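# Seat two lids on matching boxes with suction arm

## Task

Set the large lid fully down onto the large box and the small lid fully down onto the small box, so that both stay seated without the robot holding them; then switch suction off and move the tool away from them.

## Robot and tools

Robot: one six-joint arm carrying a vacuum suction cup. There is one camera, cam_wrist (616x616 fisheye), mounted on the tool. The controlled point is the cup point: the centre of the cup rim when nothing touches it. The cup points along the cup point's own +z axis. About 4 cm back from the rim the tool widens, and its body and camera stick out up to about 9 cm sideways, so leave room for that near box walls.

Frames: results report the cup point in the scene frame. Its origin is on the table top under the arm base, +z is up, and +y is to the left when facing along +x. Position is in metres, orientation is a quaternion in w,x,y,z order, and velocities are in m/s and rad/s. At long reach the printed position may be slightly off. Motion commands use the cup point's own axes instead (tool frame).

The row, shared by both motion tools: 7 numbers, each from -1 to 1, in the order dx, dy, dz, rx, ry, rz, suction. The first six are an offset, not a pose. They are measured in tool axes from the cup point pose given in the latest result that showed it. Before any such result exists, and for a second or later call in the same reply, they are measured from wherever the arm is when the action begins. Scale: 1.0 equals 0.6 m of translation or 180 degrees of rotation. rx, ry, rz form a single rotation vector. A row of all zeros is not a pause: it sends the arm back to that reference pose. Suction: any value above 0.01 switches it on and 0.01 or less switches it off. It keeps its last setting.

execute_actions: "actions" is a list holding at most one entry.
- An empty list sends nothing and returns the state, with pictures.
- {"rows": [...], "steps": n} runs n control steps of 1/30 s each. n is 3 to 15 and defaults to 15. You give 1 to 15 rows and each is used for one step; the final row repeats if there are fewer rows than steps. Every row is an offset from the same reference pose, not from the row before it.
- {"steps": n} without rows is a wait of up to 300 steps. It is counted from the last result, so your reply time is included.
- Optional "pictures": true adds camera images.
The last 3 steps of an action run after its result is taken, while you are replying. At every step the commanded pose is cut down to at most 70 mm and 16 degrees from the measured pose, so a far target needs several calls. Check the reported pose and then send the remainder.

move: "target" is one row as above. The cup point follows a straight path toward it, lasting 0.5 to 10 s. "speed" is the top path speed in m/s, from 0.002 to 0.5 (default 0.25); turning is capped at twice that value in rad/s. The path does not slow down for obstacles, and the real motion can lag it, wander from it or overshoot the speed. The suction value is applied at the start. The result adds a move: line. done means at rest near the target; other endings are off_target, moving, held (a check blocked the final step) and fault. The line also gives the remaining distance and any limits: paced means the pose was clipped, held means some steps were blocked, after which the arm may suddenly move fast.

wait: "seconds", from 0 to 10. The scene runs and no new command is sent.

zoom_image: "camera" must be "cam_wrist". "region" is [x0, y0, x1, y1] in image pixels, with (0,0) at the top left, and is at most 504x504. It gives a closer view of the latest image.

finished_scene: "scene" is the number of the scene to end. This cannot be undone, and its result says whether the goal was met.

Other result lines: suction_measured is near 0 with no seal, about 0.83 or more on an airtight seal, and lower when air leaks in. part_present turns 1 at 0.50 and back to 0 below 0.45. "Hand target" (shown only when no steps are pending) is where the controller is currently driving. "pose unreachable" and HELD mark steps that the clearance check changed or dropped. The result also gives joint positions and torques (with offsets and noise), Flange force (outside force on the tool, including held weight; it has some error), MOTOR HOT warnings and fault lines.

Gripping: press the 36 mm rim flat onto a smooth area of the lid, fully inside its edges, away from holes or seams, with suction on. Under vacuum the cup shortens, so a held part sits up to 12 mm nearer the tool. To release, set the lid resting on its support, switch suction off, then back off at least 15 mm. If the cup seals to the table, switch suction off to free it. Vacuum alone can lift a light resting object.

Avoid: the arm is stiff. Aiming even slightly beyond a firm contact can trip a fault: a joint reaching its load limit (waist and shoulder 302, elbow 142, wrist joints 40 N m) or an outside force of 144 N stops the arm for 10 s and cancels the rest of the call. Faster contact hits harder, so approach slowly and aim only just at the contact. Holding a load heats the motors; overheating brakes the arm. Never drop, slam or knock anything off the table, since that ends the scene. Loose objects may now and then get a brief push, so check the lids before finishing. The elbow cannot fully straighten. Joint ranges in rad: waist, shoulder, forearm roll and both wrist joints -6.283 to 6.283; elbow -2.792 to 2.792.

Each tool is called after "Call:" by a JSON object that holds its "fn" and its "kwargs".

## Session

Call:
{"fn": "execute_actions", "kwargs": {"actions": []}}

Scene clock: 0.00 s of 6200.00 s.
end_effector_position=(+0.6447, -0.0172, +0.4533) suction_measured=0.00 part_present=0 end_effector_quat_wxyz=(+0.007, +0.014, +1.000, +0.002) end_effector_velocity=(+0.000, -0.000, -0.000) end_effector_angular_velocity=(+0.001, -0.001, -0.001)
Joint positions: [-0.055  0.168  1.62   0.002  1.355 -0.052]
Joint velocities: [-0.     0.    -0.     0.001 -0.001  0.001]
Joint torques (N m, as the joint torque sensors report them, + toward a larger angle): no reading
Flange force (N, the push that the arm receives, along the end effector's own x y z axes): no reading
Hand target: +0.645, -0.017, +0.453; +0.007, +0.014, +1.000, +0.002

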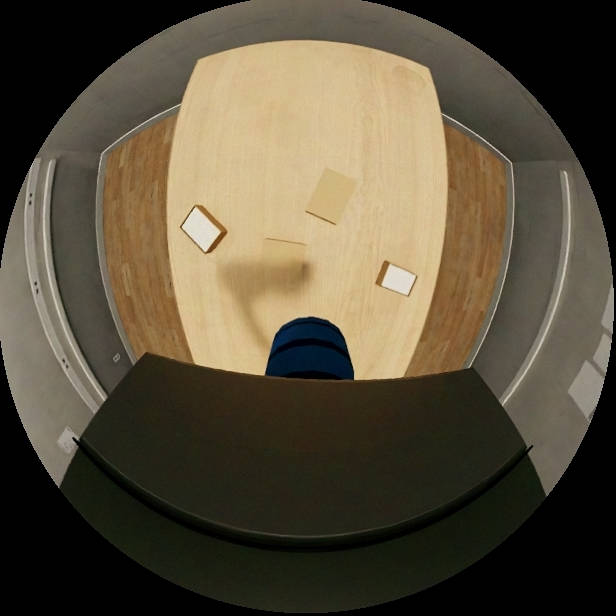

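Call:
{"fn": "move", "kwargs": {"target": [0,0.167,0.25,0,0,0,0]}}

Scene clock: 1.33 s of 6200.00 s.
end_effector_position=(+0.6494, +0.0833, +0.3036) suction_measured=0.00 part_present=0 end_effector_quat_wxyz=(+0.007, +0.014, +1.000, +0.002) end_effector_velocity=(-0.000, +0.000, -0.000) end_effector_angular_velocity=(-0.001, +0.000, +0.002)
Joint positions: [0.099 0.263 1.787 0.002 1.092 0.101]
Joint velocities: [ 0.001  0.     0.001 -0.001 -0.    -0.001]
Joint torques (N m, as the joint torque sensors report them, + toward a larger angle): [ -0.64 -59.9  -37.77   3.48   0.5    0.3 ]
Flange force (N, the push that the arm receives, along the end effector's own x y z axes): [5.3 -1.0 1.5]
Hand target: +0.649, +0.083, +0.304; +0.007, +0.014, +1.000, +0.002
Off the commanded pose: 0.000 m, 0 deg.
Kept back: nothing.
move: done

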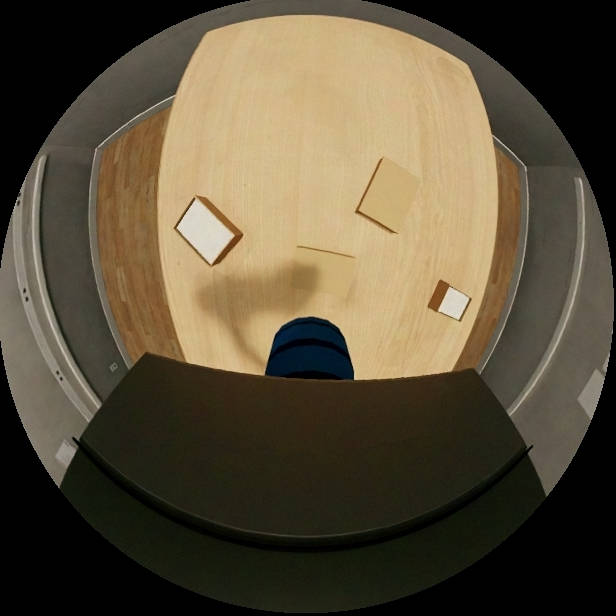

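Call:
{"fn": "move", "kwargs": {"target": [-0.15,-0.07,0.2,0,0,0,0]}}

Scene clock: 2.60 s of 6200.00 s.
end_effector_position=(+0.7401, +0.0393, +0.1848) suction_measured=0.00 part_present=0 end_effector_quat_wxyz=(+0.007, +0.014, +1.000, +0.002) end_effector_velocity=(-0.000, -0.000, +0.000) end_effector_angular_velocity=(+0.000, +0.001, -0.002)
Joint positions: [0.03  0.484 1.712 0.002 0.945 0.033]
Joint velocities: [-0.001  0.    -0.     0.     0.002  0.001]
Joint torques (N m, as the joint torque sensors report them, + toward a larger angle): [ -0.62 -81.9  -34.48   3.22   0.49   0.13]
Flange force (N, the push that the arm receives, along the end effector's own x y z axes): [0.4 0.6 3.7]
Hand target: +0.740, +0.039, +0.185; +0.007, +0.014, +1.000, +0.002
Off the commanded pose: 0.000 m, 0 deg.
Kept back: nothing.
move: done

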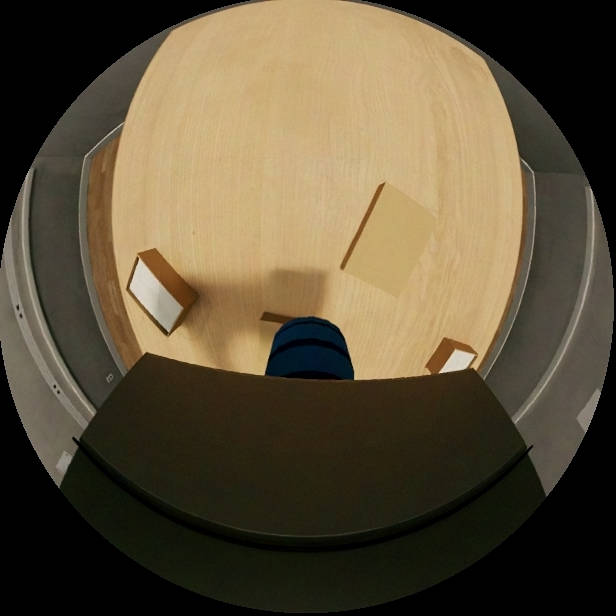

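Call:
{"fn": "move", "kwargs": {"target": [0,-0.017,0.24,0,0,0,1], "speed": 0.1}}

Scene clock: 4.60 s of 6200.00 s.
end_effector_position=(+0.7420, +0.0293, +0.0408) suction_measured=0.00 part_present=0 end_effector_quat_wxyz=(+0.007, +0.014, +1.000, +0.002) end_effector_velocity=(+0.000, +0.001, -0.001) end_effector_angular_velocity=(+0.001, -0.000, +0.001)
Joint positions: [0.017 0.642 1.777 0.002 0.723 0.019]
Joint velocities: [ 0.001  0.002 -0.     0.001 -0.001 -0.001]
Joint torques (N m, as the joint torque sensors report them, + toward a larger angle): [ -0.78 -87.08 -28.19   2.5    0.48   0.11]
Flange force (N, the push that the arm receives, along the end effector's own x y z axes): [3.0 0.6 0.6]
Hand target: +0.742, +0.029, +0.041; +0.007, +0.014, +1.000, +0.002
Off the commanded pose: 0.000 m, 0 deg.
Kept back: nothing.
move: done

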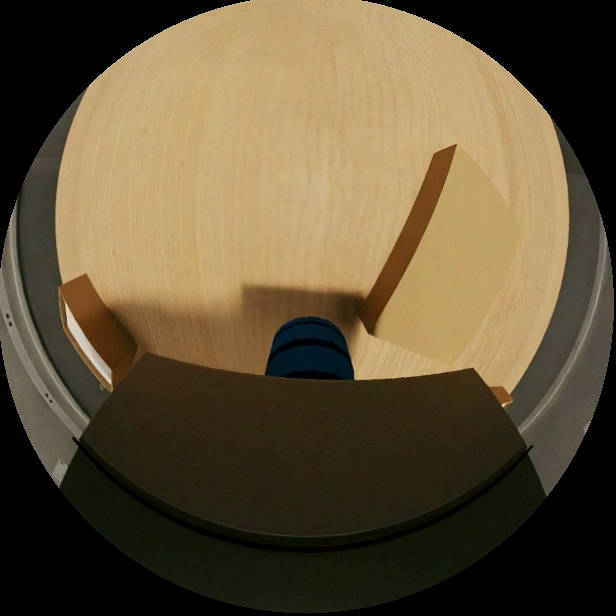

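Call:
{"fn": "move", "kwargs": {"target": [0,0,0.02,0,0,0,1], "speed": 0.02}}

Scene clock: 5.67 s of 6200.00 s.
end_effector_position=(+0.7422, +0.0294, +0.0288) suction_measured=0.00 part_present=0 end_effector_quat_wxyz=(+0.007, +0.014, +1.000, +0.002) end_effector_velocity=(+0.000, -0.001, +0.001) end_effector_angular_velocity=(-0.000, -0.002, +0.000)
Joint positions: [0.017 0.657 1.779 0.002 0.705 0.019]
Joint velocities: [-0.001 -0.001  0.    -0.001 -0.001 -0.   ]
Joint torques (N m, as the joint torque sensors report them, + toward a larger angle): [  0.03 -88.25 -27.61   2.56   0.38   0.21]
Flange force (N, the push that the arm receives, along the end effector's own x y z axes): [2.1 -1.2 0.9]
Hand target: +0.742, +0.029, +0.029; +0.007, +0.014, +1.000, +0.002
Off the commanded pose: 0.000 m, 0 deg.
Kept back: nothing.
move: done

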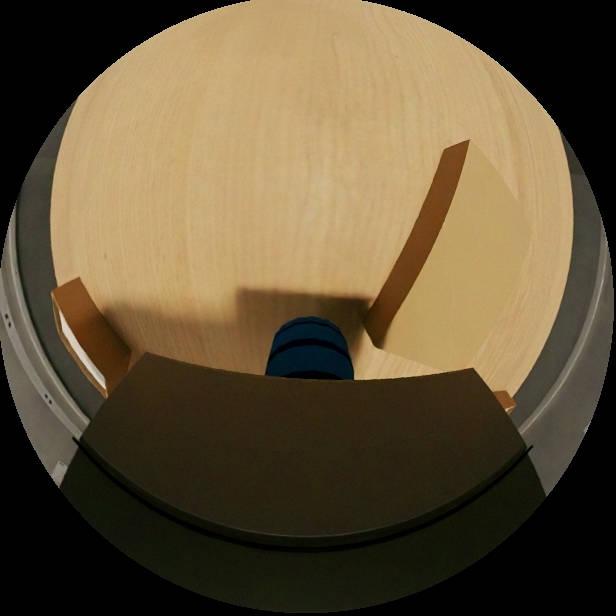

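Call:
{"fn": "move", "kwargs": {"target": [0,0,0.015,0,0,0,1], "speed": 0.02}}

Scene clock: 6.60 s of 6200.00 s.
end_effector_position=(+0.7423, +0.0294, +0.0198) suction_measured=0.00 part_present=0 end_effector_quat_wxyz=(+0.007, +0.014, +1.000, +0.002) end_effector_velocity=(-0.001, -0.001, -0.001) end_effector_angular_velocity=(-0.000, +0.003, +0.001)
Joint positions: [0.017 0.668 1.781 0.002 0.692 0.019]
Joint velocities: [-0.001  0.002  0.001 -0.     0.001 -0.002]
Joint torques (N m, as the joint torque sensors report them, + toward a larger angle): [  0.3  -89.35 -27.33   2.56   0.56   0.19]
Flange force (N, the push that the arm receives, along the end effector's own x y z axes): [1.7 -1.8 2.8]
Hand target: +0.742, +0.029, +0.020; +0.007, +0.014, +1.000, +0.002
Off the commanded pose: 0.000 m, 0 deg.
Kept back: nothing.
move: done

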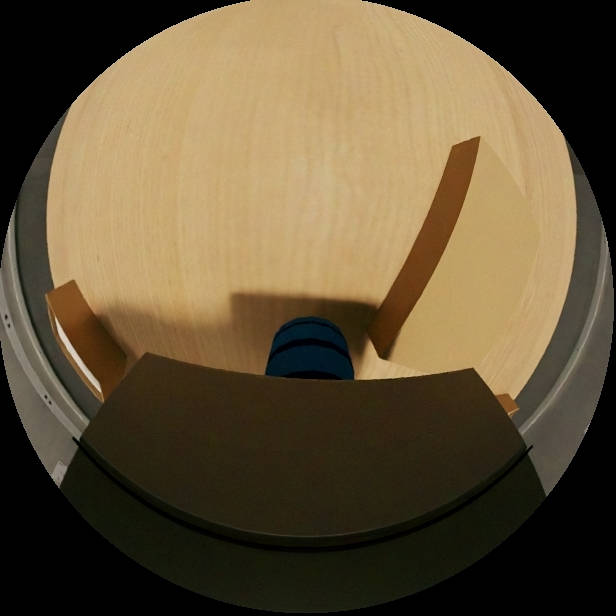

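Call:
{"fn": "move", "kwargs": {"target": [0.1,0,-0.07,0,0,0,0]}}

Call:
{"fn": "move", "kwargs": {"target": [0,0,0.06,0,0,0,1], "speed": 0.02}}

Scene clock: 7.60 s of 6200.00 s.
end_effector_position=(+0.6817, +0.0308, +0.0609) suction_measured=0.00 part_present=0 end_effector_quat_wxyz=(+0.007, +0.014, +1.000, +0.002) end_effector_velocity=(-0.000, +0.000, +0.001) end_effector_angular_velocity=(+0.000, -0.000, +0.000)
Joint positions: [0.018 0.55  1.899 0.002 0.693 0.021]
Joint velocities: [-0.    -0.002  0.001  0.     0.001 -0.   ]
Joint torques (N m, as the joint torque sensors report them, + toward a larger angle): [ -0.24 -77.95 -27.4    2.57   0.46   0.23]
Flange force (N, the push that the arm receives, along the end effector's own x y z axes): [3.5 -0.4 0.2]
Hand target: +0.682, +0.031, +0.061; +0.007, +0.014, +1.000, +0.002
Off the commanded pose: 0.000 m, 0 deg.
Kept back: nothing.
move: done

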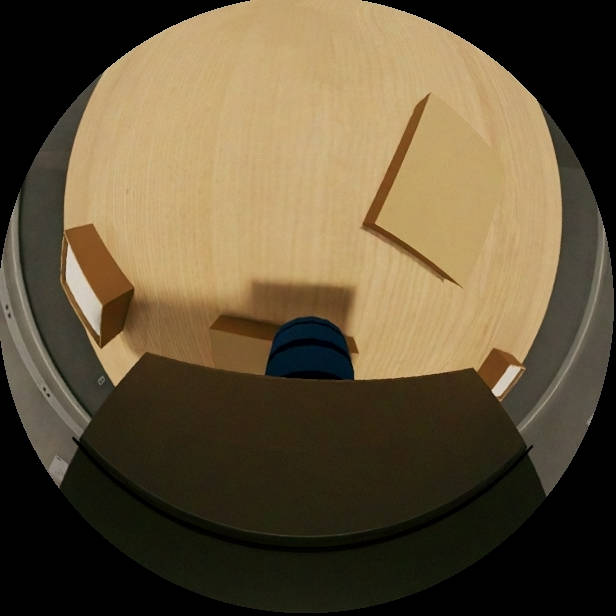

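Scene clock: 9.63 s of 6200.00 s.
end_effector_position=(+0.6823, +0.0309, +0.0249) suction_measured=0.00 part_present=0 end_effector_quat_wxyz=(+0.007, +0.014, +1.000, +0.002) end_effector_velocity=(+0.001, -0.000, +0.001) end_effector_angular_velocity=(-0.000, -0.003, +0.002)
Joint positions: [0.018 0.599 1.907 0.002 0.636 0.021]
Joint velocities: [-0.    -0.002  0.    -0.    -0.002 -0.002]
Joint torques (N m, as the joint torque sensors report them, + toward a larger angle): [  0.15 -80.69 -25.55   2.26   0.55   0.16]
Flange force (N, the push that the arm receives, along the end effector's own x y z axes): [3.1 -1.0 0.8]
Hand target: +0.682, +0.031, +0.025; +0.007, +0.014, +1.000, +0.002
Off the commanded pose: 0.000 m, 0 deg.
Kept back: nothing.
move: done

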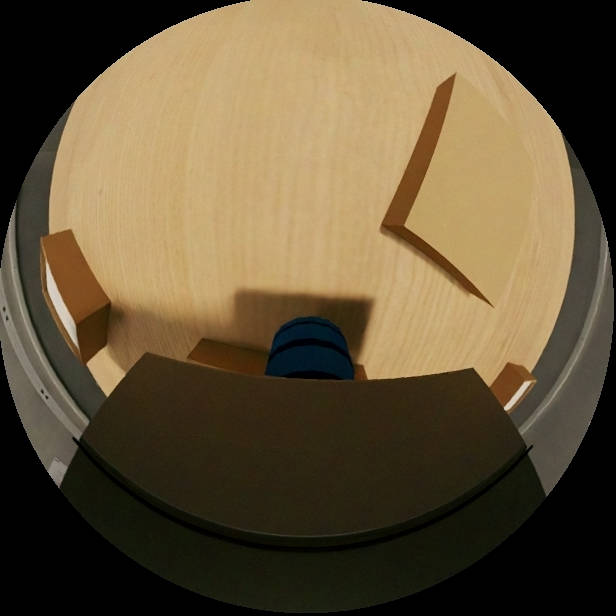

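Call:
{"fn": "move", "kwargs": {"target": [0.02,0.02,0.02,0,0,0,1], "speed": 0.02}}

Scene clock: 11.13 s of 6200.00 s.
end_effector_position=(+0.6708, +0.0432, +0.0128) suction_measured=0.00 part_present=0 end_effector_quat_wxyz=(+0.007, +0.014, +1.000, +0.002) end_effector_velocity=(+0.001, -0.000, +0.000) end_effector_angular_velocity=(+0.001, -0.003, -0.002)
Joint positions: [0.037 0.605 1.932 0.002 0.605 0.039]
Joint velocities: [-0.    -0.001  0.     0.001 -0.002  0.001]
Joint torques (N m, as the joint torque sensors report them, + toward a larger angle): [  0.45 -79.86 -24.4    2.2    0.52   0.11]
Flange force (N, the push that the arm receives, along the end effector's own x y z axes): [3.0 -1.6 -0.3]
Hand target: +0.671, +0.043, +0.013; +0.007, +0.014, +1.000, +0.002
Off the commanded pose: 0.000 m, 0 deg.
Kept back: nothing.
move: done

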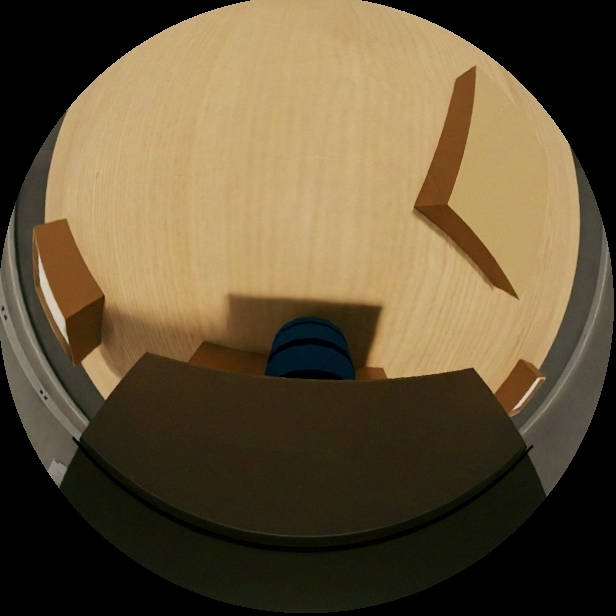

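Still in front of it, apparently. Up, back 5 cm, down.

Call:
{"fn": "move", "kwargs": {"target": [0,0,-0.07,0,0,0,0]}}

Call:
{"fn": "move", "kwargs": {"target": [0.085,0,0,0,0,0,0]}}

Call:
{"fn": "move", "kwargs": {"target": [0,0,0.05,0,0,0,1], "speed": 0.02}}

Scene clock: 12.10 s of 6200.00 s.
end_effector_position=(+0.6701, +0.0431, +0.0548) suction_measured=0.00 part_present=0 end_effector_quat_wxyz=(+0.007, +0.014, +1.000, +0.002) end_effector_velocity=(-0.000, +0.001, -0.000) end_effector_angular_velocity=(+0.001, +0.003, +0.001)
Joint positions: [0.037 0.547 1.923 0.002 0.672 0.039]
Joint velocities: [ 0.001  0.001 -0.001  0.001  0.002 -0.001]
Joint torques (N m, as the joint torque sensors report them, + toward a larger angle): [  0.76 -77.09 -26.8    2.27   0.41   0.09]
Flange force (N, the push that the arm receives, along the end effector's own x y z axes): [2.7 -1.8 1.4]
Hand target: +0.670, +0.043, +0.055; +0.007, +0.014, +1.000, +0.002
Off the commanded pose: 0.000 m, 0 deg.
Kept back: nothing.
move: done

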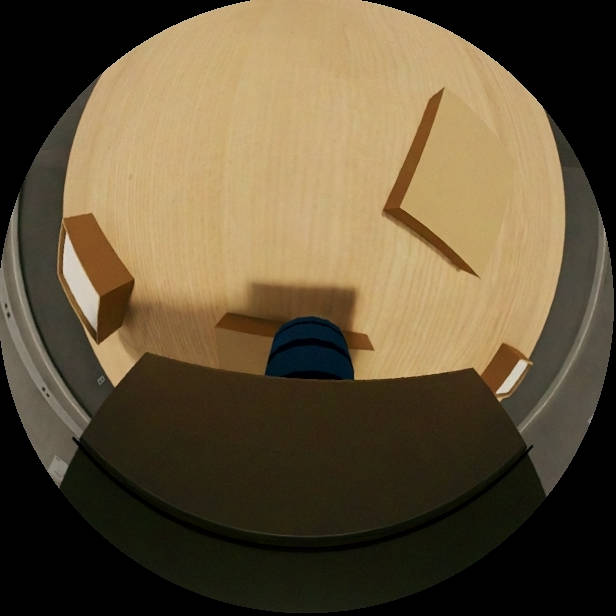

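Scene clock: 12.83 s of 6200.00 s.
end_effector_position=(+0.6192, +0.0444, +0.0540) suction_measured=0.00 part_present=0 end_effector_quat_wxyz=(+0.007, +0.014, +1.000, +0.002) end_effector_velocity=(-0.000, -0.001, +0.000) end_effector_angular_velocity=(+0.000, -0.000, -0.002)
Joint positions: [0.04  0.493 2.026 0.002 0.623 0.042]
Joint velocities: [-0.002 -0.     0.001 -0.    -0.     0.   ]
Joint torques (N m, as the joint torque sensors report them, + toward a larger angle): [  0.41 -72.   -25.43   2.28   0.41   0.2 ]
Flange force (N, the push that the arm receives, along the end effector's own x y z axes): [2.0 -2.0 2.5]
Hand target: +0.619, +0.044, +0.054; +0.007, +0.014, +1.000, +0.002
Off the commanded pose: 0.000 m, 0 deg.
Kept back: nothing.
move: done

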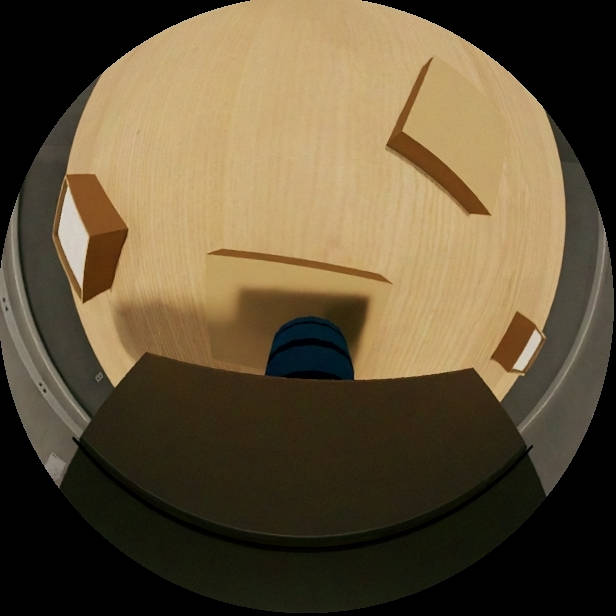

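Scene clock: 14.57 s of 6200.00 s.
end_effector_position=(+0.6196, +0.0445, +0.0240) suction_measured=0.64 part_present=1 end_effector_quat_wxyz=(+0.007, +0.014, +1.000, +0.002) end_effector_velocity=(-0.000, +0.000, -0.001) end_effector_angular_velocity=(+0.001, -0.000, -0.002)
Joint positions: [0.04  0.537 2.033 0.002 0.571 0.042]
Joint velocities: [-0.     0.001  0.001  0.002 -0.002  0.001]
Joint torques (N m, as the joint torque sensors report them, + toward a larger angle): [  0.47 -73.52 -23.38   2.15   0.37   0.19]
Flange force (N, the push that the arm receives, along the end effector's own x y z axes): [2.0 -2.0 1.6]
Hand target: +0.620, +0.044, +0.024; +0.007, +0.014, +1.000, +0.002
Off the commanded pose: 0.000 m, 0 deg.
Kept back: nothing.
move: done

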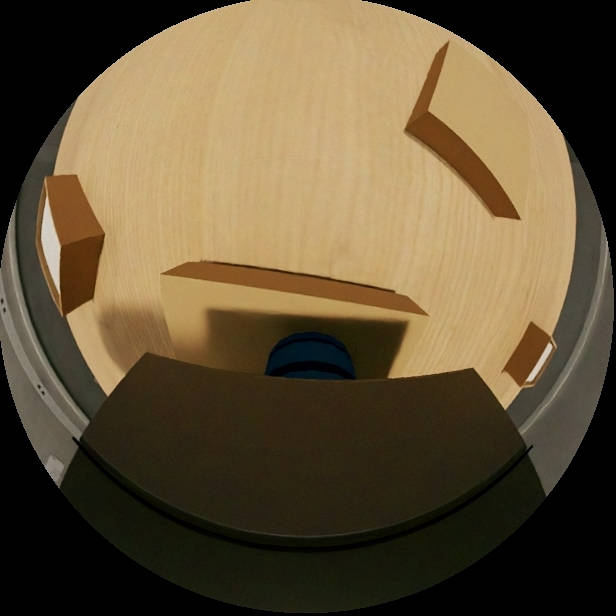

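Call:
{"fn": "move", "kwargs": {"target": [0,0,-0.2,0,0,0,1]}}

Call:
{"fn": "move", "kwargs": {"target": [0.1,-0.49,0,0,0,0.07,1]}}

Scene clock: 15.67 s of 6200.00 s.
end_effector_position=(+0.6178, +0.0443, +0.1440) suction_measured=0.85 part_present=1 end_effector_quat_wxyz=(+0.007, +0.014, +1.000, +0.002) end_effector_velocity=(+0.000, -0.000, +0.001) end_effector_angular_velocity=(-0.001, -0.001, +0.000)
Joint positions: [0.04  0.371 1.987 0.002 0.785 0.042]
Joint velocities: [-0.    -0.    -0.001 -0.001  0.     0.001]
Joint torques (N m, as the joint torque sensors report them, + toward a larger angle): [  0.15 -65.05 -29.86   2.67   0.38   0.22]
Flange force (N, the push that the arm receives, along the end effector's own x y z axes): [1.0 -1.4 2.5]
Hand target: +0.618, +0.044, +0.144; +0.007, +0.014, +1.000, +0.002
Off the commanded pose: 0.000 m, 0 deg.
Kept back: nothing.
move: done

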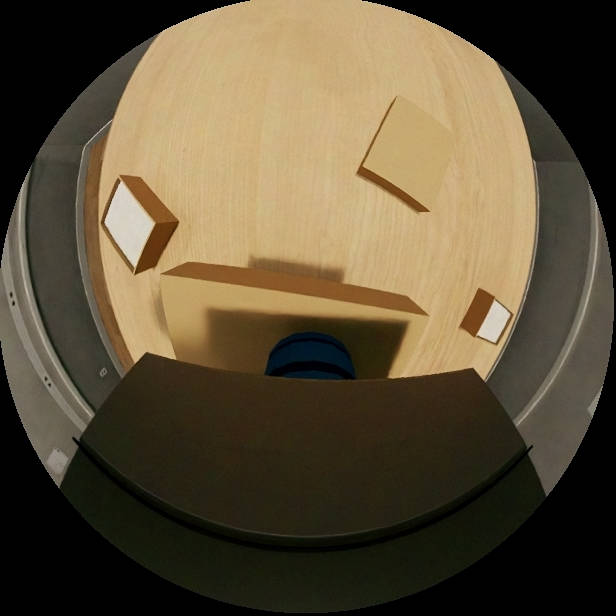

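Scene clock: 17.30 s of 6200.00 s.
end_effector_position=(+0.5504, -0.2482, +0.1423) suction_measured=0.85 part_present=1 end_effector_quat_wxyz=(+0.007, +0.124, +0.992, +0.003) end_effector_velocity=(-0.000, -0.000, +0.000) end_effector_angular_velocity=(+0.000, +0.000, +0.000)
Joint positions: [-0.456  0.351  2.017  0.002  0.774 -0.234]
Joint velocities: [-0.001 -0.    -0.001  0.     0.001 -0.001]
Joint torques (N m, as the joint torque sensors report them, + toward a larger angle): [  0.05 -62.04 -29.57   2.75   0.46   0.24]
Flange force (N, the push that the arm receives, along the end effector's own x y z axes): [2.9 0.5 0.7]
Hand target: +0.550, -0.248, +0.142; +0.007, +0.124, +0.992, +0.003
Off the commanded pose: 0.001 m, 0 deg.
Kept back: nothing.
move: done

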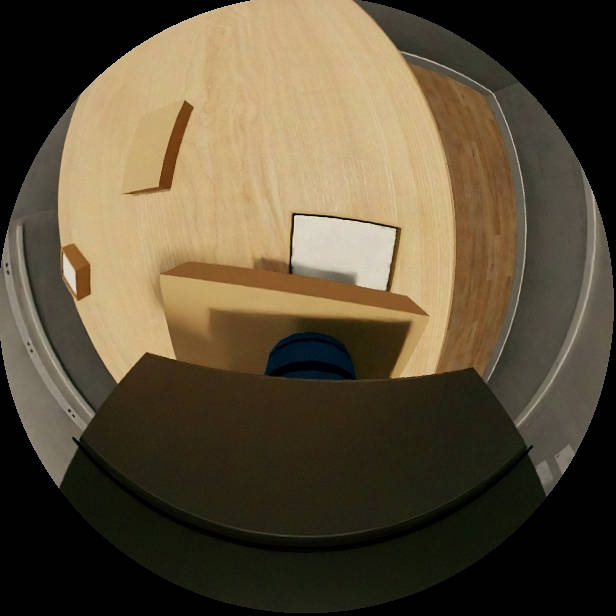

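Call:
{"fn": "move", "kwargs": {"target": [-0.1,-0.075,0.06,0,0,0,1], "speed": 0.1}}

Scene clock: 18.70 s of 6200.00 s.
end_effector_position=(+0.5982, -0.3063, +0.1069) suction_measured=0.85 part_present=1 end_effector_quat_wxyz=(+0.007, +0.123, +0.992, +0.003) end_effector_velocity=(-0.000, -0.000, +0.001) end_effector_angular_velocity=(+0.000, -0.001, -0.001)
Joint positions: [-0.501  0.478  1.901  0.002  0.763 -0.278]
Joint velocities: [-0.    -0.002 -0.     0.001  0.001 -0.   ]
Joint torques (N m, as the joint torque sensors report them, + toward a larger angle): [  0.68 -75.47 -29.42   2.77   0.4    0.12]
Flange force (N, the push that the arm receives, along the end effector's own x y z axes): [1.8 -0.5 2.2]
Hand target: +0.598, -0.306, +0.107; +0.007, +0.124, +0.992, +0.003
Off the commanded pose: 0.000 m, 0 deg.
Kept back: nothing.
move: done

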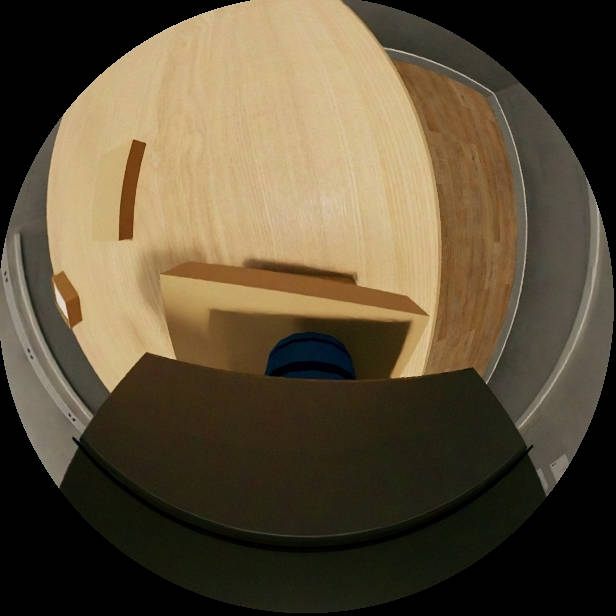

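Call:
{"fn": "move", "kwargs": {"target": [0,0,0.06,0,0,0,1], "speed": 0.015}}

Scene clock: 21.57 s of 6200.00 s.
end_effector_position=(+0.5988, -0.3063, +0.0709) suction_measured=0.85 part_present=1 end_effector_quat_wxyz=(+0.007, +0.124, +0.992, +0.003) end_effector_velocity=(-0.000, +0.000, -0.000) end_effector_angular_velocity=(+0.000, +0.001, -0.000)
Joint positions: [-0.501  0.524  1.915  0.002  0.703 -0.278]
Joint velocities: [ 0.     0.    -0.    -0.001  0.001  0.001]
Joint torques (N m, as the joint torque sensors report them, + toward a larger angle): [  0.66 -76.37 -27.33   2.63   0.44   0.23]
Flange force (N, the push that the arm receives, along the end effector's own x y z axes): [2.8 0.0 0.3]
Hand target: +0.599, -0.306, +0.071; +0.007, +0.124, +0.992, +0.003
Off the commanded pose: 0.000 m, 0 deg.
Kept back: nothing.
move: done

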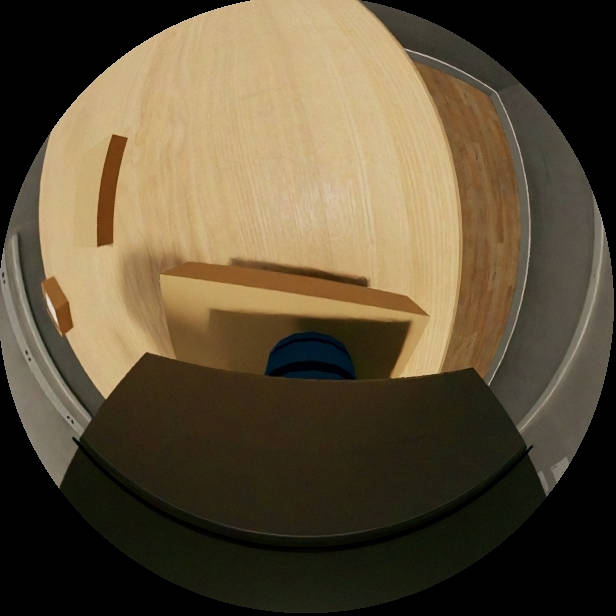

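Call:
{"fn": "move", "kwargs": {"target": [0,0,0.03,0,0,0,1], "speed": 0.01}}

Scene clock: 23.83 s of 6200.00 s.
end_effector_position=(+0.5991, -0.3063, +0.0530) suction_measured=0.85 part_present=1 end_effector_quat_wxyz=(+0.007, +0.124, +0.992, +0.003) end_effector_velocity=(-0.000, +0.001, -0.000) end_effector_angular_velocity=(+0.000, +0.000, +0.000)
Joint positions: [-0.501  0.548  1.92   0.002  0.673 -0.278]
Joint velocities: [ 0.001  0.     0.001 -0.    -0.001  0.001]
Joint torques (N m, as the joint torque sensors report them, + toward a larger angle): [  0.23 -53.04  -7.21   2.21   2.88   0.11]
Flange force (N, the push that the arm receives, along the end effector's own x y z axes): [-8.4 -1.2 -33.8]
Hand target: +0.599, -0.306, +0.053; +0.007, +0.124, +0.992, +0.003
Off the commanded pose: 0.000 m, 0 deg.
Kept back: nothing.
move: done

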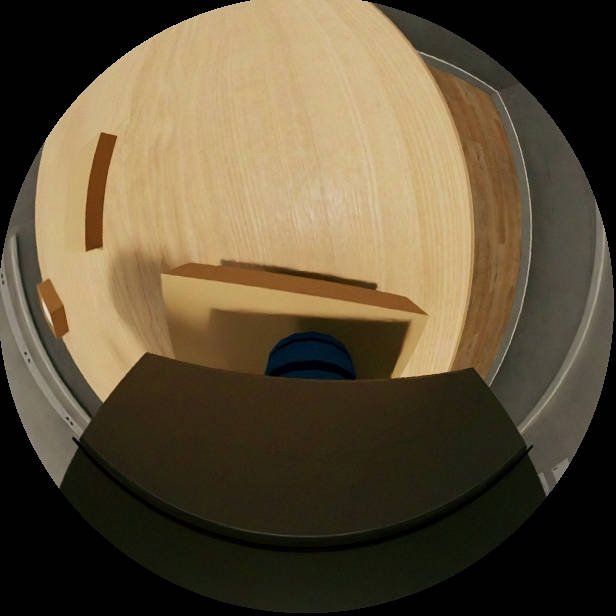

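Contact. Release and inspect.

Call:
{"fn": "move", "kwargs": {"target": [0,0,-0.02,0,0,0,0], "speed": 0.02}}

Call:
{"fn": "move", "kwargs": {"target": [0.1,0,-0.3,0,0,0,0]}}

Scene clock: 24.90 s of 6200.00 s.
end_effector_position=(+0.5990, -0.3063, +0.0650) suction_measured=0.00 part_present=0 end_effector_quat_wxyz=(+0.007, +0.124, +0.992, +0.003) end_effector_velocity=(-0.001, +0.000, +0.001) end_effector_angular_velocity=(+0.001, +0.001, +0.000)
Joint positions: [-0.501  0.532  1.917  0.002  0.693 -0.278]
Joint velocities: [ 0.    -0.001  0.    -0.     0.002 -0.   ]
Joint torques (N m, as the joint torque sensors report them, + toward a larger angle): [  0.6  -77.22 -27.71   2.62   0.31   0.08]
Flange force (N, the push that the arm receives, along the end effector's own x y z axes): [3.3 0.2 1.2]
Hand target: +0.599, -0.306, +0.065; +0.007, +0.124, +0.992, +0.003
Off the commanded pose: 0.000 m, 0 deg.
Kept back: nothing.
move: done

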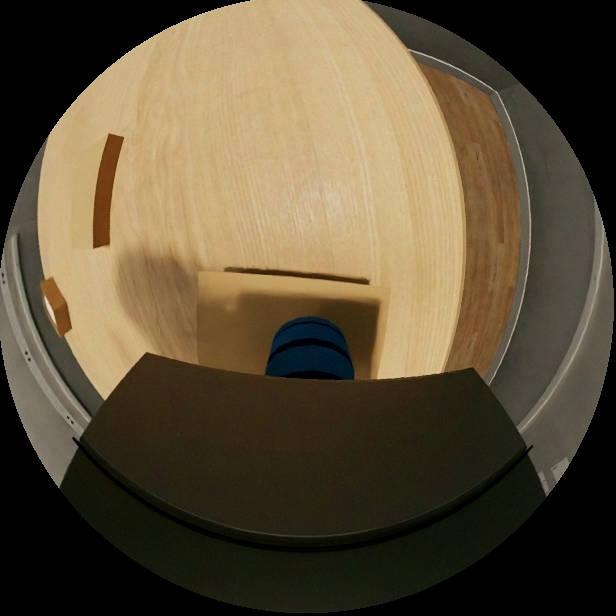

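Scene clock: 26.07 s of 6200.00 s.
end_effector_position=(+0.5381, -0.2921, +0.2441) suction_measured=0.00 part_present=0 end_effector_quat_wxyz=(+0.007, +0.123, +0.992, +0.003) end_effector_velocity=(+0.000, -0.000, +0.001) end_effector_angular_velocity=(-0.001, -0.001, +0.000)
Joint positions: [-0.528  0.248  1.925  0.002  0.968 -0.305]
Joint velocities: [-0.    -0.001 -0.     0.    -0.001 -0.   ]
Joint torques (N m, as the joint torque sensors report them, + toward a larger angle): [  0.25 -58.78 -34.46   3.12   0.38   0.26]
Flange force (N, the push that the arm receives, along the end effector's own x y z axes): [0.0 -0.6 3.2]
Hand target: +0.538, -0.292, +0.244; +0.007, +0.123, +0.992, +0.003
Off the commanded pose: 0.000 m, 0 deg.
Kept back: nothing.
move: done

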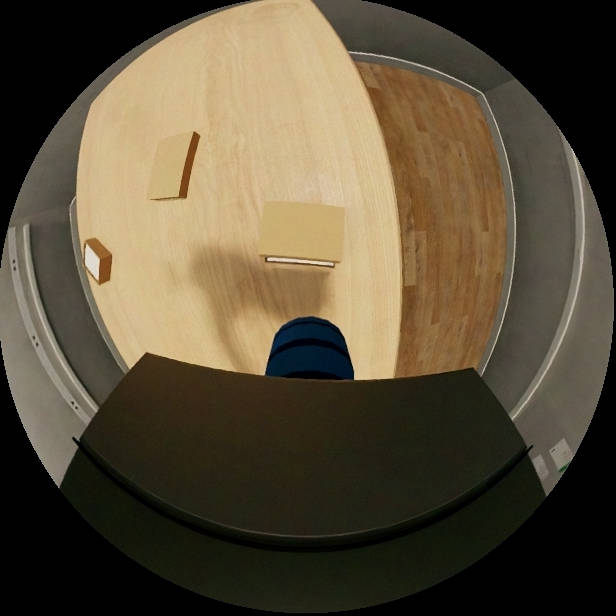

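Call:
{"fn": "move", "kwargs": {"target": [-0.1,0,0.29,0,0,0,0]}}

Call:
{"fn": "move", "kwargs": {"target": [0,0,0.017,0,0,0,1], "speed": 0.01}}

Scene clock: 27.47 s of 6200.00 s.
end_effector_position=(+0.5989, -0.3064, +0.0710) suction_measured=0.00 part_present=0 end_effector_quat_wxyz=(+0.007, +0.124, +0.992, +0.003) end_effector_velocity=(+0.000, +0.000, -0.002) end_effector_angular_velocity=(+0.000, +0.001, +0.000)
Joint positions: [-0.501  0.524  1.915  0.002  0.703 -0.278]
Joint velocities: [ 0.001  0.003  0.    -0.    -0.002  0.001]
Joint torques (N m, as the joint torque sensors report them, + toward a larger angle): [  1.08 -77.12 -27.48   2.52   0.47   0.25]
Flange force (N, the push that the arm receives, along the end effector's own x y z axes): [2.2 -1.3 2.2]
Hand target: +0.599, -0.306, +0.071; +0.007, +0.124, +0.992, +0.003
Off the commanded pose: 0.000 m, 0 deg.
Kept back: nothing.
move: done

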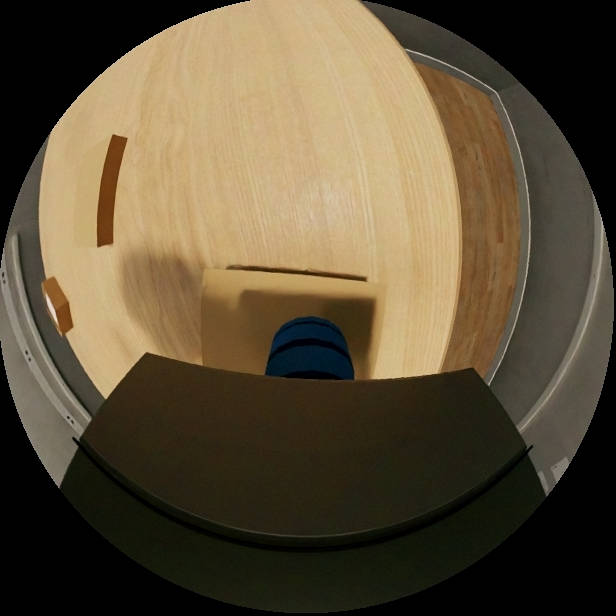

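Scene clock: 28.70 s of 6200.00 s.
end_effector_position=(+0.5990, -0.3063, +0.0608) suction_measured=0.00 part_present=0 end_effector_quat_wxyz=(+0.007, +0.124, +0.992, +0.003) end_effector_velocity=(+0.000, -0.001, +0.001) end_effector_angular_velocity=(-0.001, -0.002, -0.002)
Joint positions: [-0.501  0.537  1.918  0.002  0.686 -0.278]
Joint velocities: [-0.001 -0.002  0.    -0.    -0.001  0.002]
Joint torques (N m, as the joint torque sensors report them, + toward a larger angle): [  1.15 -76.78 -27.1    2.52   0.46   0.23]
Flange force (N, the push that the arm receives, along the end effector's own x y z axes): [4.1 -1.3 -0.5]
Hand target: +0.599, -0.306, +0.061; +0.007, +0.124, +0.992, +0.003
Off the commanded pose: 0.000 m, 0 deg.
Kept back: nothing.
move: done

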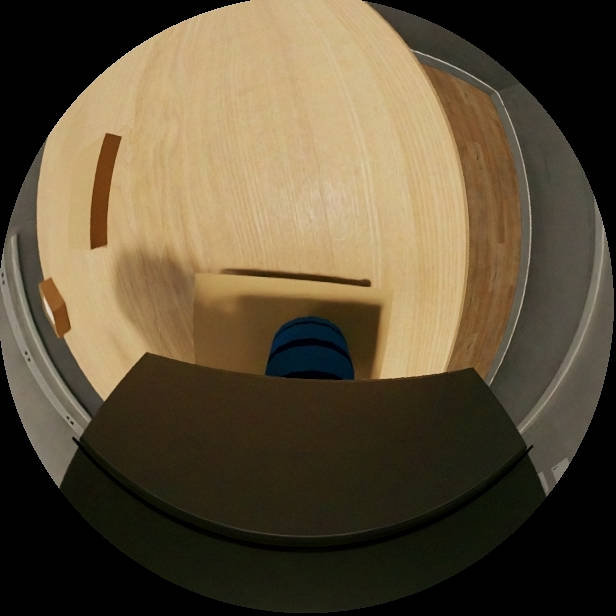

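Call:
{"fn": "move", "kwargs": {"target": [0,0,0.02,0,0,0,1], "speed": 0.01}}

Scene clock: 30.37 s of 6200.00 s.
end_effector_position=(+0.5992, -0.3063, +0.0488) suction_measured=0.00 part_present=0 end_effector_quat_wxyz=(+0.007, +0.124, +0.992, +0.002) end_effector_velocity=(+0.000, +0.000, +0.001) end_effector_angular_velocity=(-0.001, -0.001, +0.002)
Joint positions: [-0.501  0.553  1.921  0.002  0.666 -0.278]
Joint velocities: [ 0.001 -0.001  0.001 -0.    -0.001 -0.001]
Joint torques (N m, as the joint torque sensors report them, + toward a larger angle): [  1.45 -76.54 -23.84   2.26   0.89   0.24]
Flange force (N, the push that the arm receives, along the end effector's own x y z axes): [0.4 -1.5 -1.9]
Hand target: +0.599, -0.306, +0.049; +0.007, +0.124, +0.992, +0.002
Off the commanded pose: 0.000 m, 0 deg.
Kept back: nothing.
move: done

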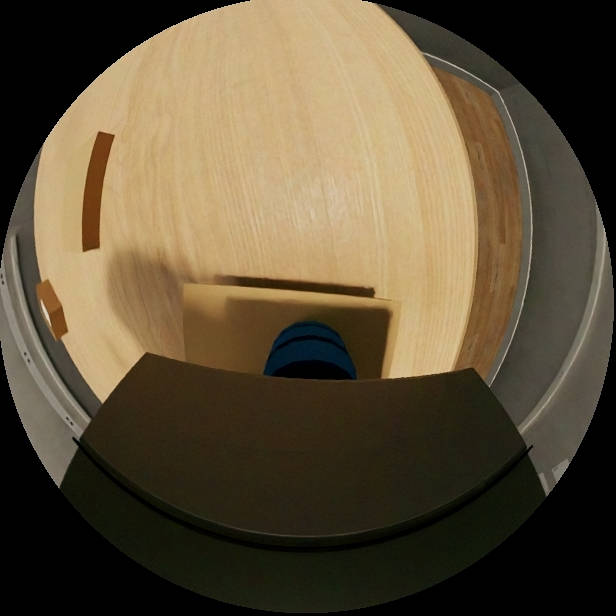

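Call:
{"fn": "move", "kwargs": {"target": [0,0,0.005,0,0.08,0,1], "speed": 0.01}}

Scene clock: 40.80 s of 6200.00 s.
end_effector_position=(+0.5992, -0.3062, +0.0464) suction_measured=0.85 part_present=1 end_effector_quat_wxyz=(-0.092, +0.123, +0.988, +0.015) end_effector_velocity=(-0.000, -0.000, -0.000) end_effector_angular_velocity=(+0.001, +0.001, +0.000)
Joint positions: [-0.479  0.623  1.808 -0.063  0.905 -0.212]
Joint velocities: [-0.001  0.001 -0.     0.     0.001 -0.001]
Joint torques (N m, as the joint torque sensors report them, + toward a larger angle): [  1.26 -85.63 -27.68   2.48   0.81   0.1 ]
Flange force (N, the push that the arm receives, along the end effector's own x y z axes): [2.5 -1.0 2.8]
Hand target: +0.599, -0.306, +0.046; -0.092, +0.123, +0.988, +0.015
Off the commanded pose: 0.001 m, 3 deg.
Kept back: nothing.
move: off_target (path cut at 10 s)

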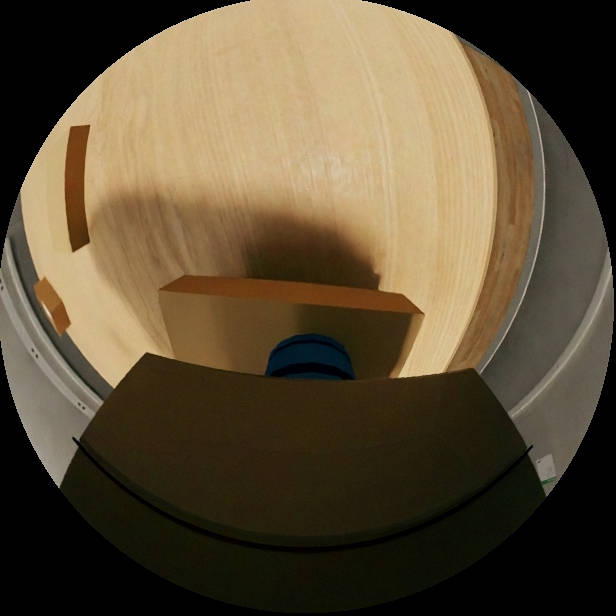

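Sealed. Lift, untilt, shift back 1.3 cm, lower.

Call:
{"fn": "move", "kwargs": {"target": [0,0,-0.06,0,-0.063,0,1], "speed": 0.08}}

Call:
{"fn": "move", "kwargs": {"target": [0.034,0,0,0,0,0,1], "speed": 0.05}}

Call:
{"fn": "move", "kwargs": {"target": [0,0,0.065,0,0,0,1], "speed": 0.012}}

Scene clock: 42.53 s of 6200.00 s.
end_effector_position=(+0.6056, -0.3081, +0.0818) suction_measured=0.85 part_present=1 end_effector_quat_wxyz=(+0.006, +0.124, +0.992, +0.003) end_effector_velocity=(-0.000, +0.000, -0.000) end_effector_angular_velocity=(+0.001, +0.000, -0.001)
Joint positions: [-0.497  0.519  1.895  0.001  0.729 -0.275]
Joint velocities: [-0.     0.     0.     0.001  0.     0.   ]
Joint torques (N m, as the joint torque sensors report them, + toward a larger angle): [  0.91 -77.28 -28.6    2.62   0.36   0.25]
Flange force (N, the push that the arm receives, along the end effector's own x y z axes): [2.6 -0.6 2.2]
Hand target: +0.606, -0.308, +0.082; +0.006, +0.124, +0.992, +0.003
Off the commanded pose: 0.000 m, 0 deg.
Kept back: nothing.
move: done

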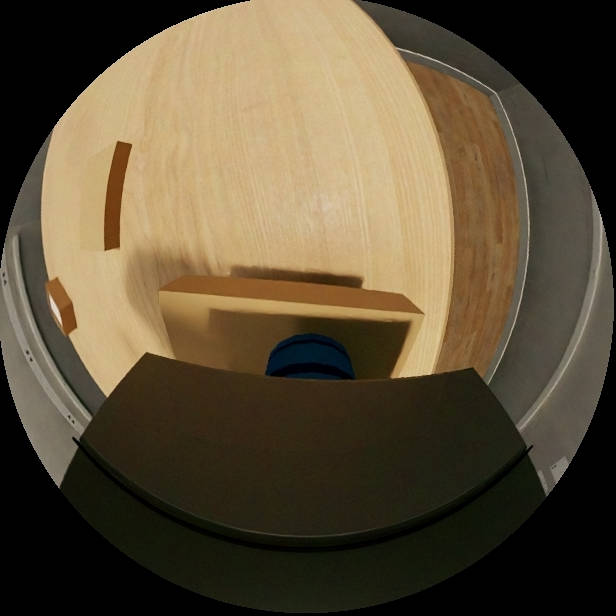

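Scene clock: 43.27 s of 6200.00 s.
end_effector_position=(+0.5859, -0.3032, +0.0815) suction_measured=0.85 part_present=1 end_effector_quat_wxyz=(+0.006, +0.124, +0.992, +0.003) end_effector_velocity=(-0.000, +0.000, +0.000) end_effector_angular_velocity=(+0.001, +0.000, -0.001)
Joint positions: [-0.506  0.496  1.936  0.001  0.711 -0.283]
Joint velocities: [-0.    -0.001  0.     0.001  0.001  0.   ]
Joint torques (N m, as the joint torque sensors report them, + toward a larger angle): [  0.84 -75.03 -27.74   2.54   0.33   0.21]
Flange force (N, the push that the arm receives, along the end effector's own x y z axes): [1.7 -0.8 2.2]
Hand target: +0.586, -0.303, +0.082; +0.006, +0.124, +0.992, +0.003
Off the commanded pose: 0.000 m, 0 deg.
Kept back: nothing.
move: done

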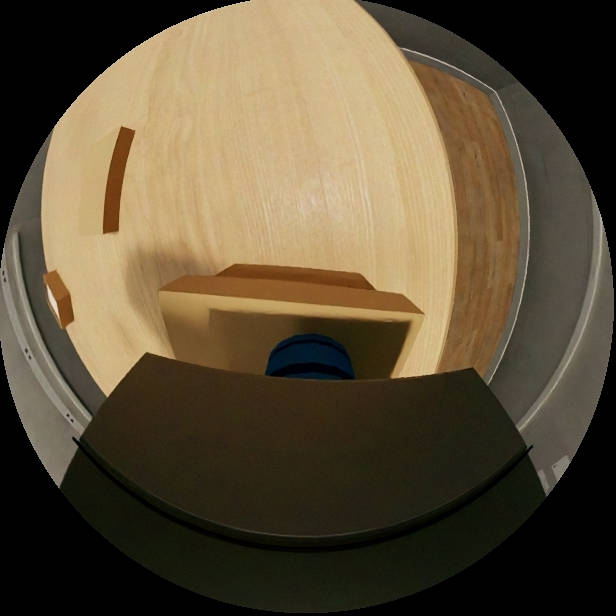

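Scene clock: 46.73 s of 6200.00 s.
end_effector_position=(+0.5863, -0.3031, +0.0425) suction_measured=0.85 part_present=1 end_effector_quat_wxyz=(+0.006, +0.124, +0.992, +0.003) end_effector_velocity=(-0.000, -0.001, -0.001) end_effector_angular_velocity=(+0.000, +0.001, -0.000)
Joint positions: [-0.506  0.549  1.949  0.001  0.646 -0.283]
Joint velocities: [-0.001  0.002 -0.    -0.    -0.001 -0.   ]
Joint torques (N m, as the joint torque sensors report them, + toward a larger angle): [  0.23 -67.14 -16.99   2.29   1.54   0.33]
Flange force (N, the push that the arm receives, along the end effector's own x y z axes): [-3.9 -1.4 -12.7]
Hand target: +0.586, -0.303, +0.042; +0.006, +0.124, +0.992, +0.003
Off the commanded pose: 0.000 m, 0 deg.
Kept back: nothing.
move: done

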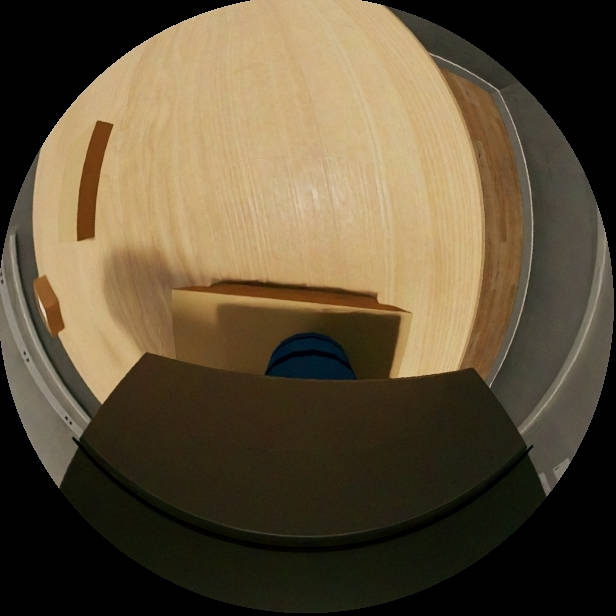

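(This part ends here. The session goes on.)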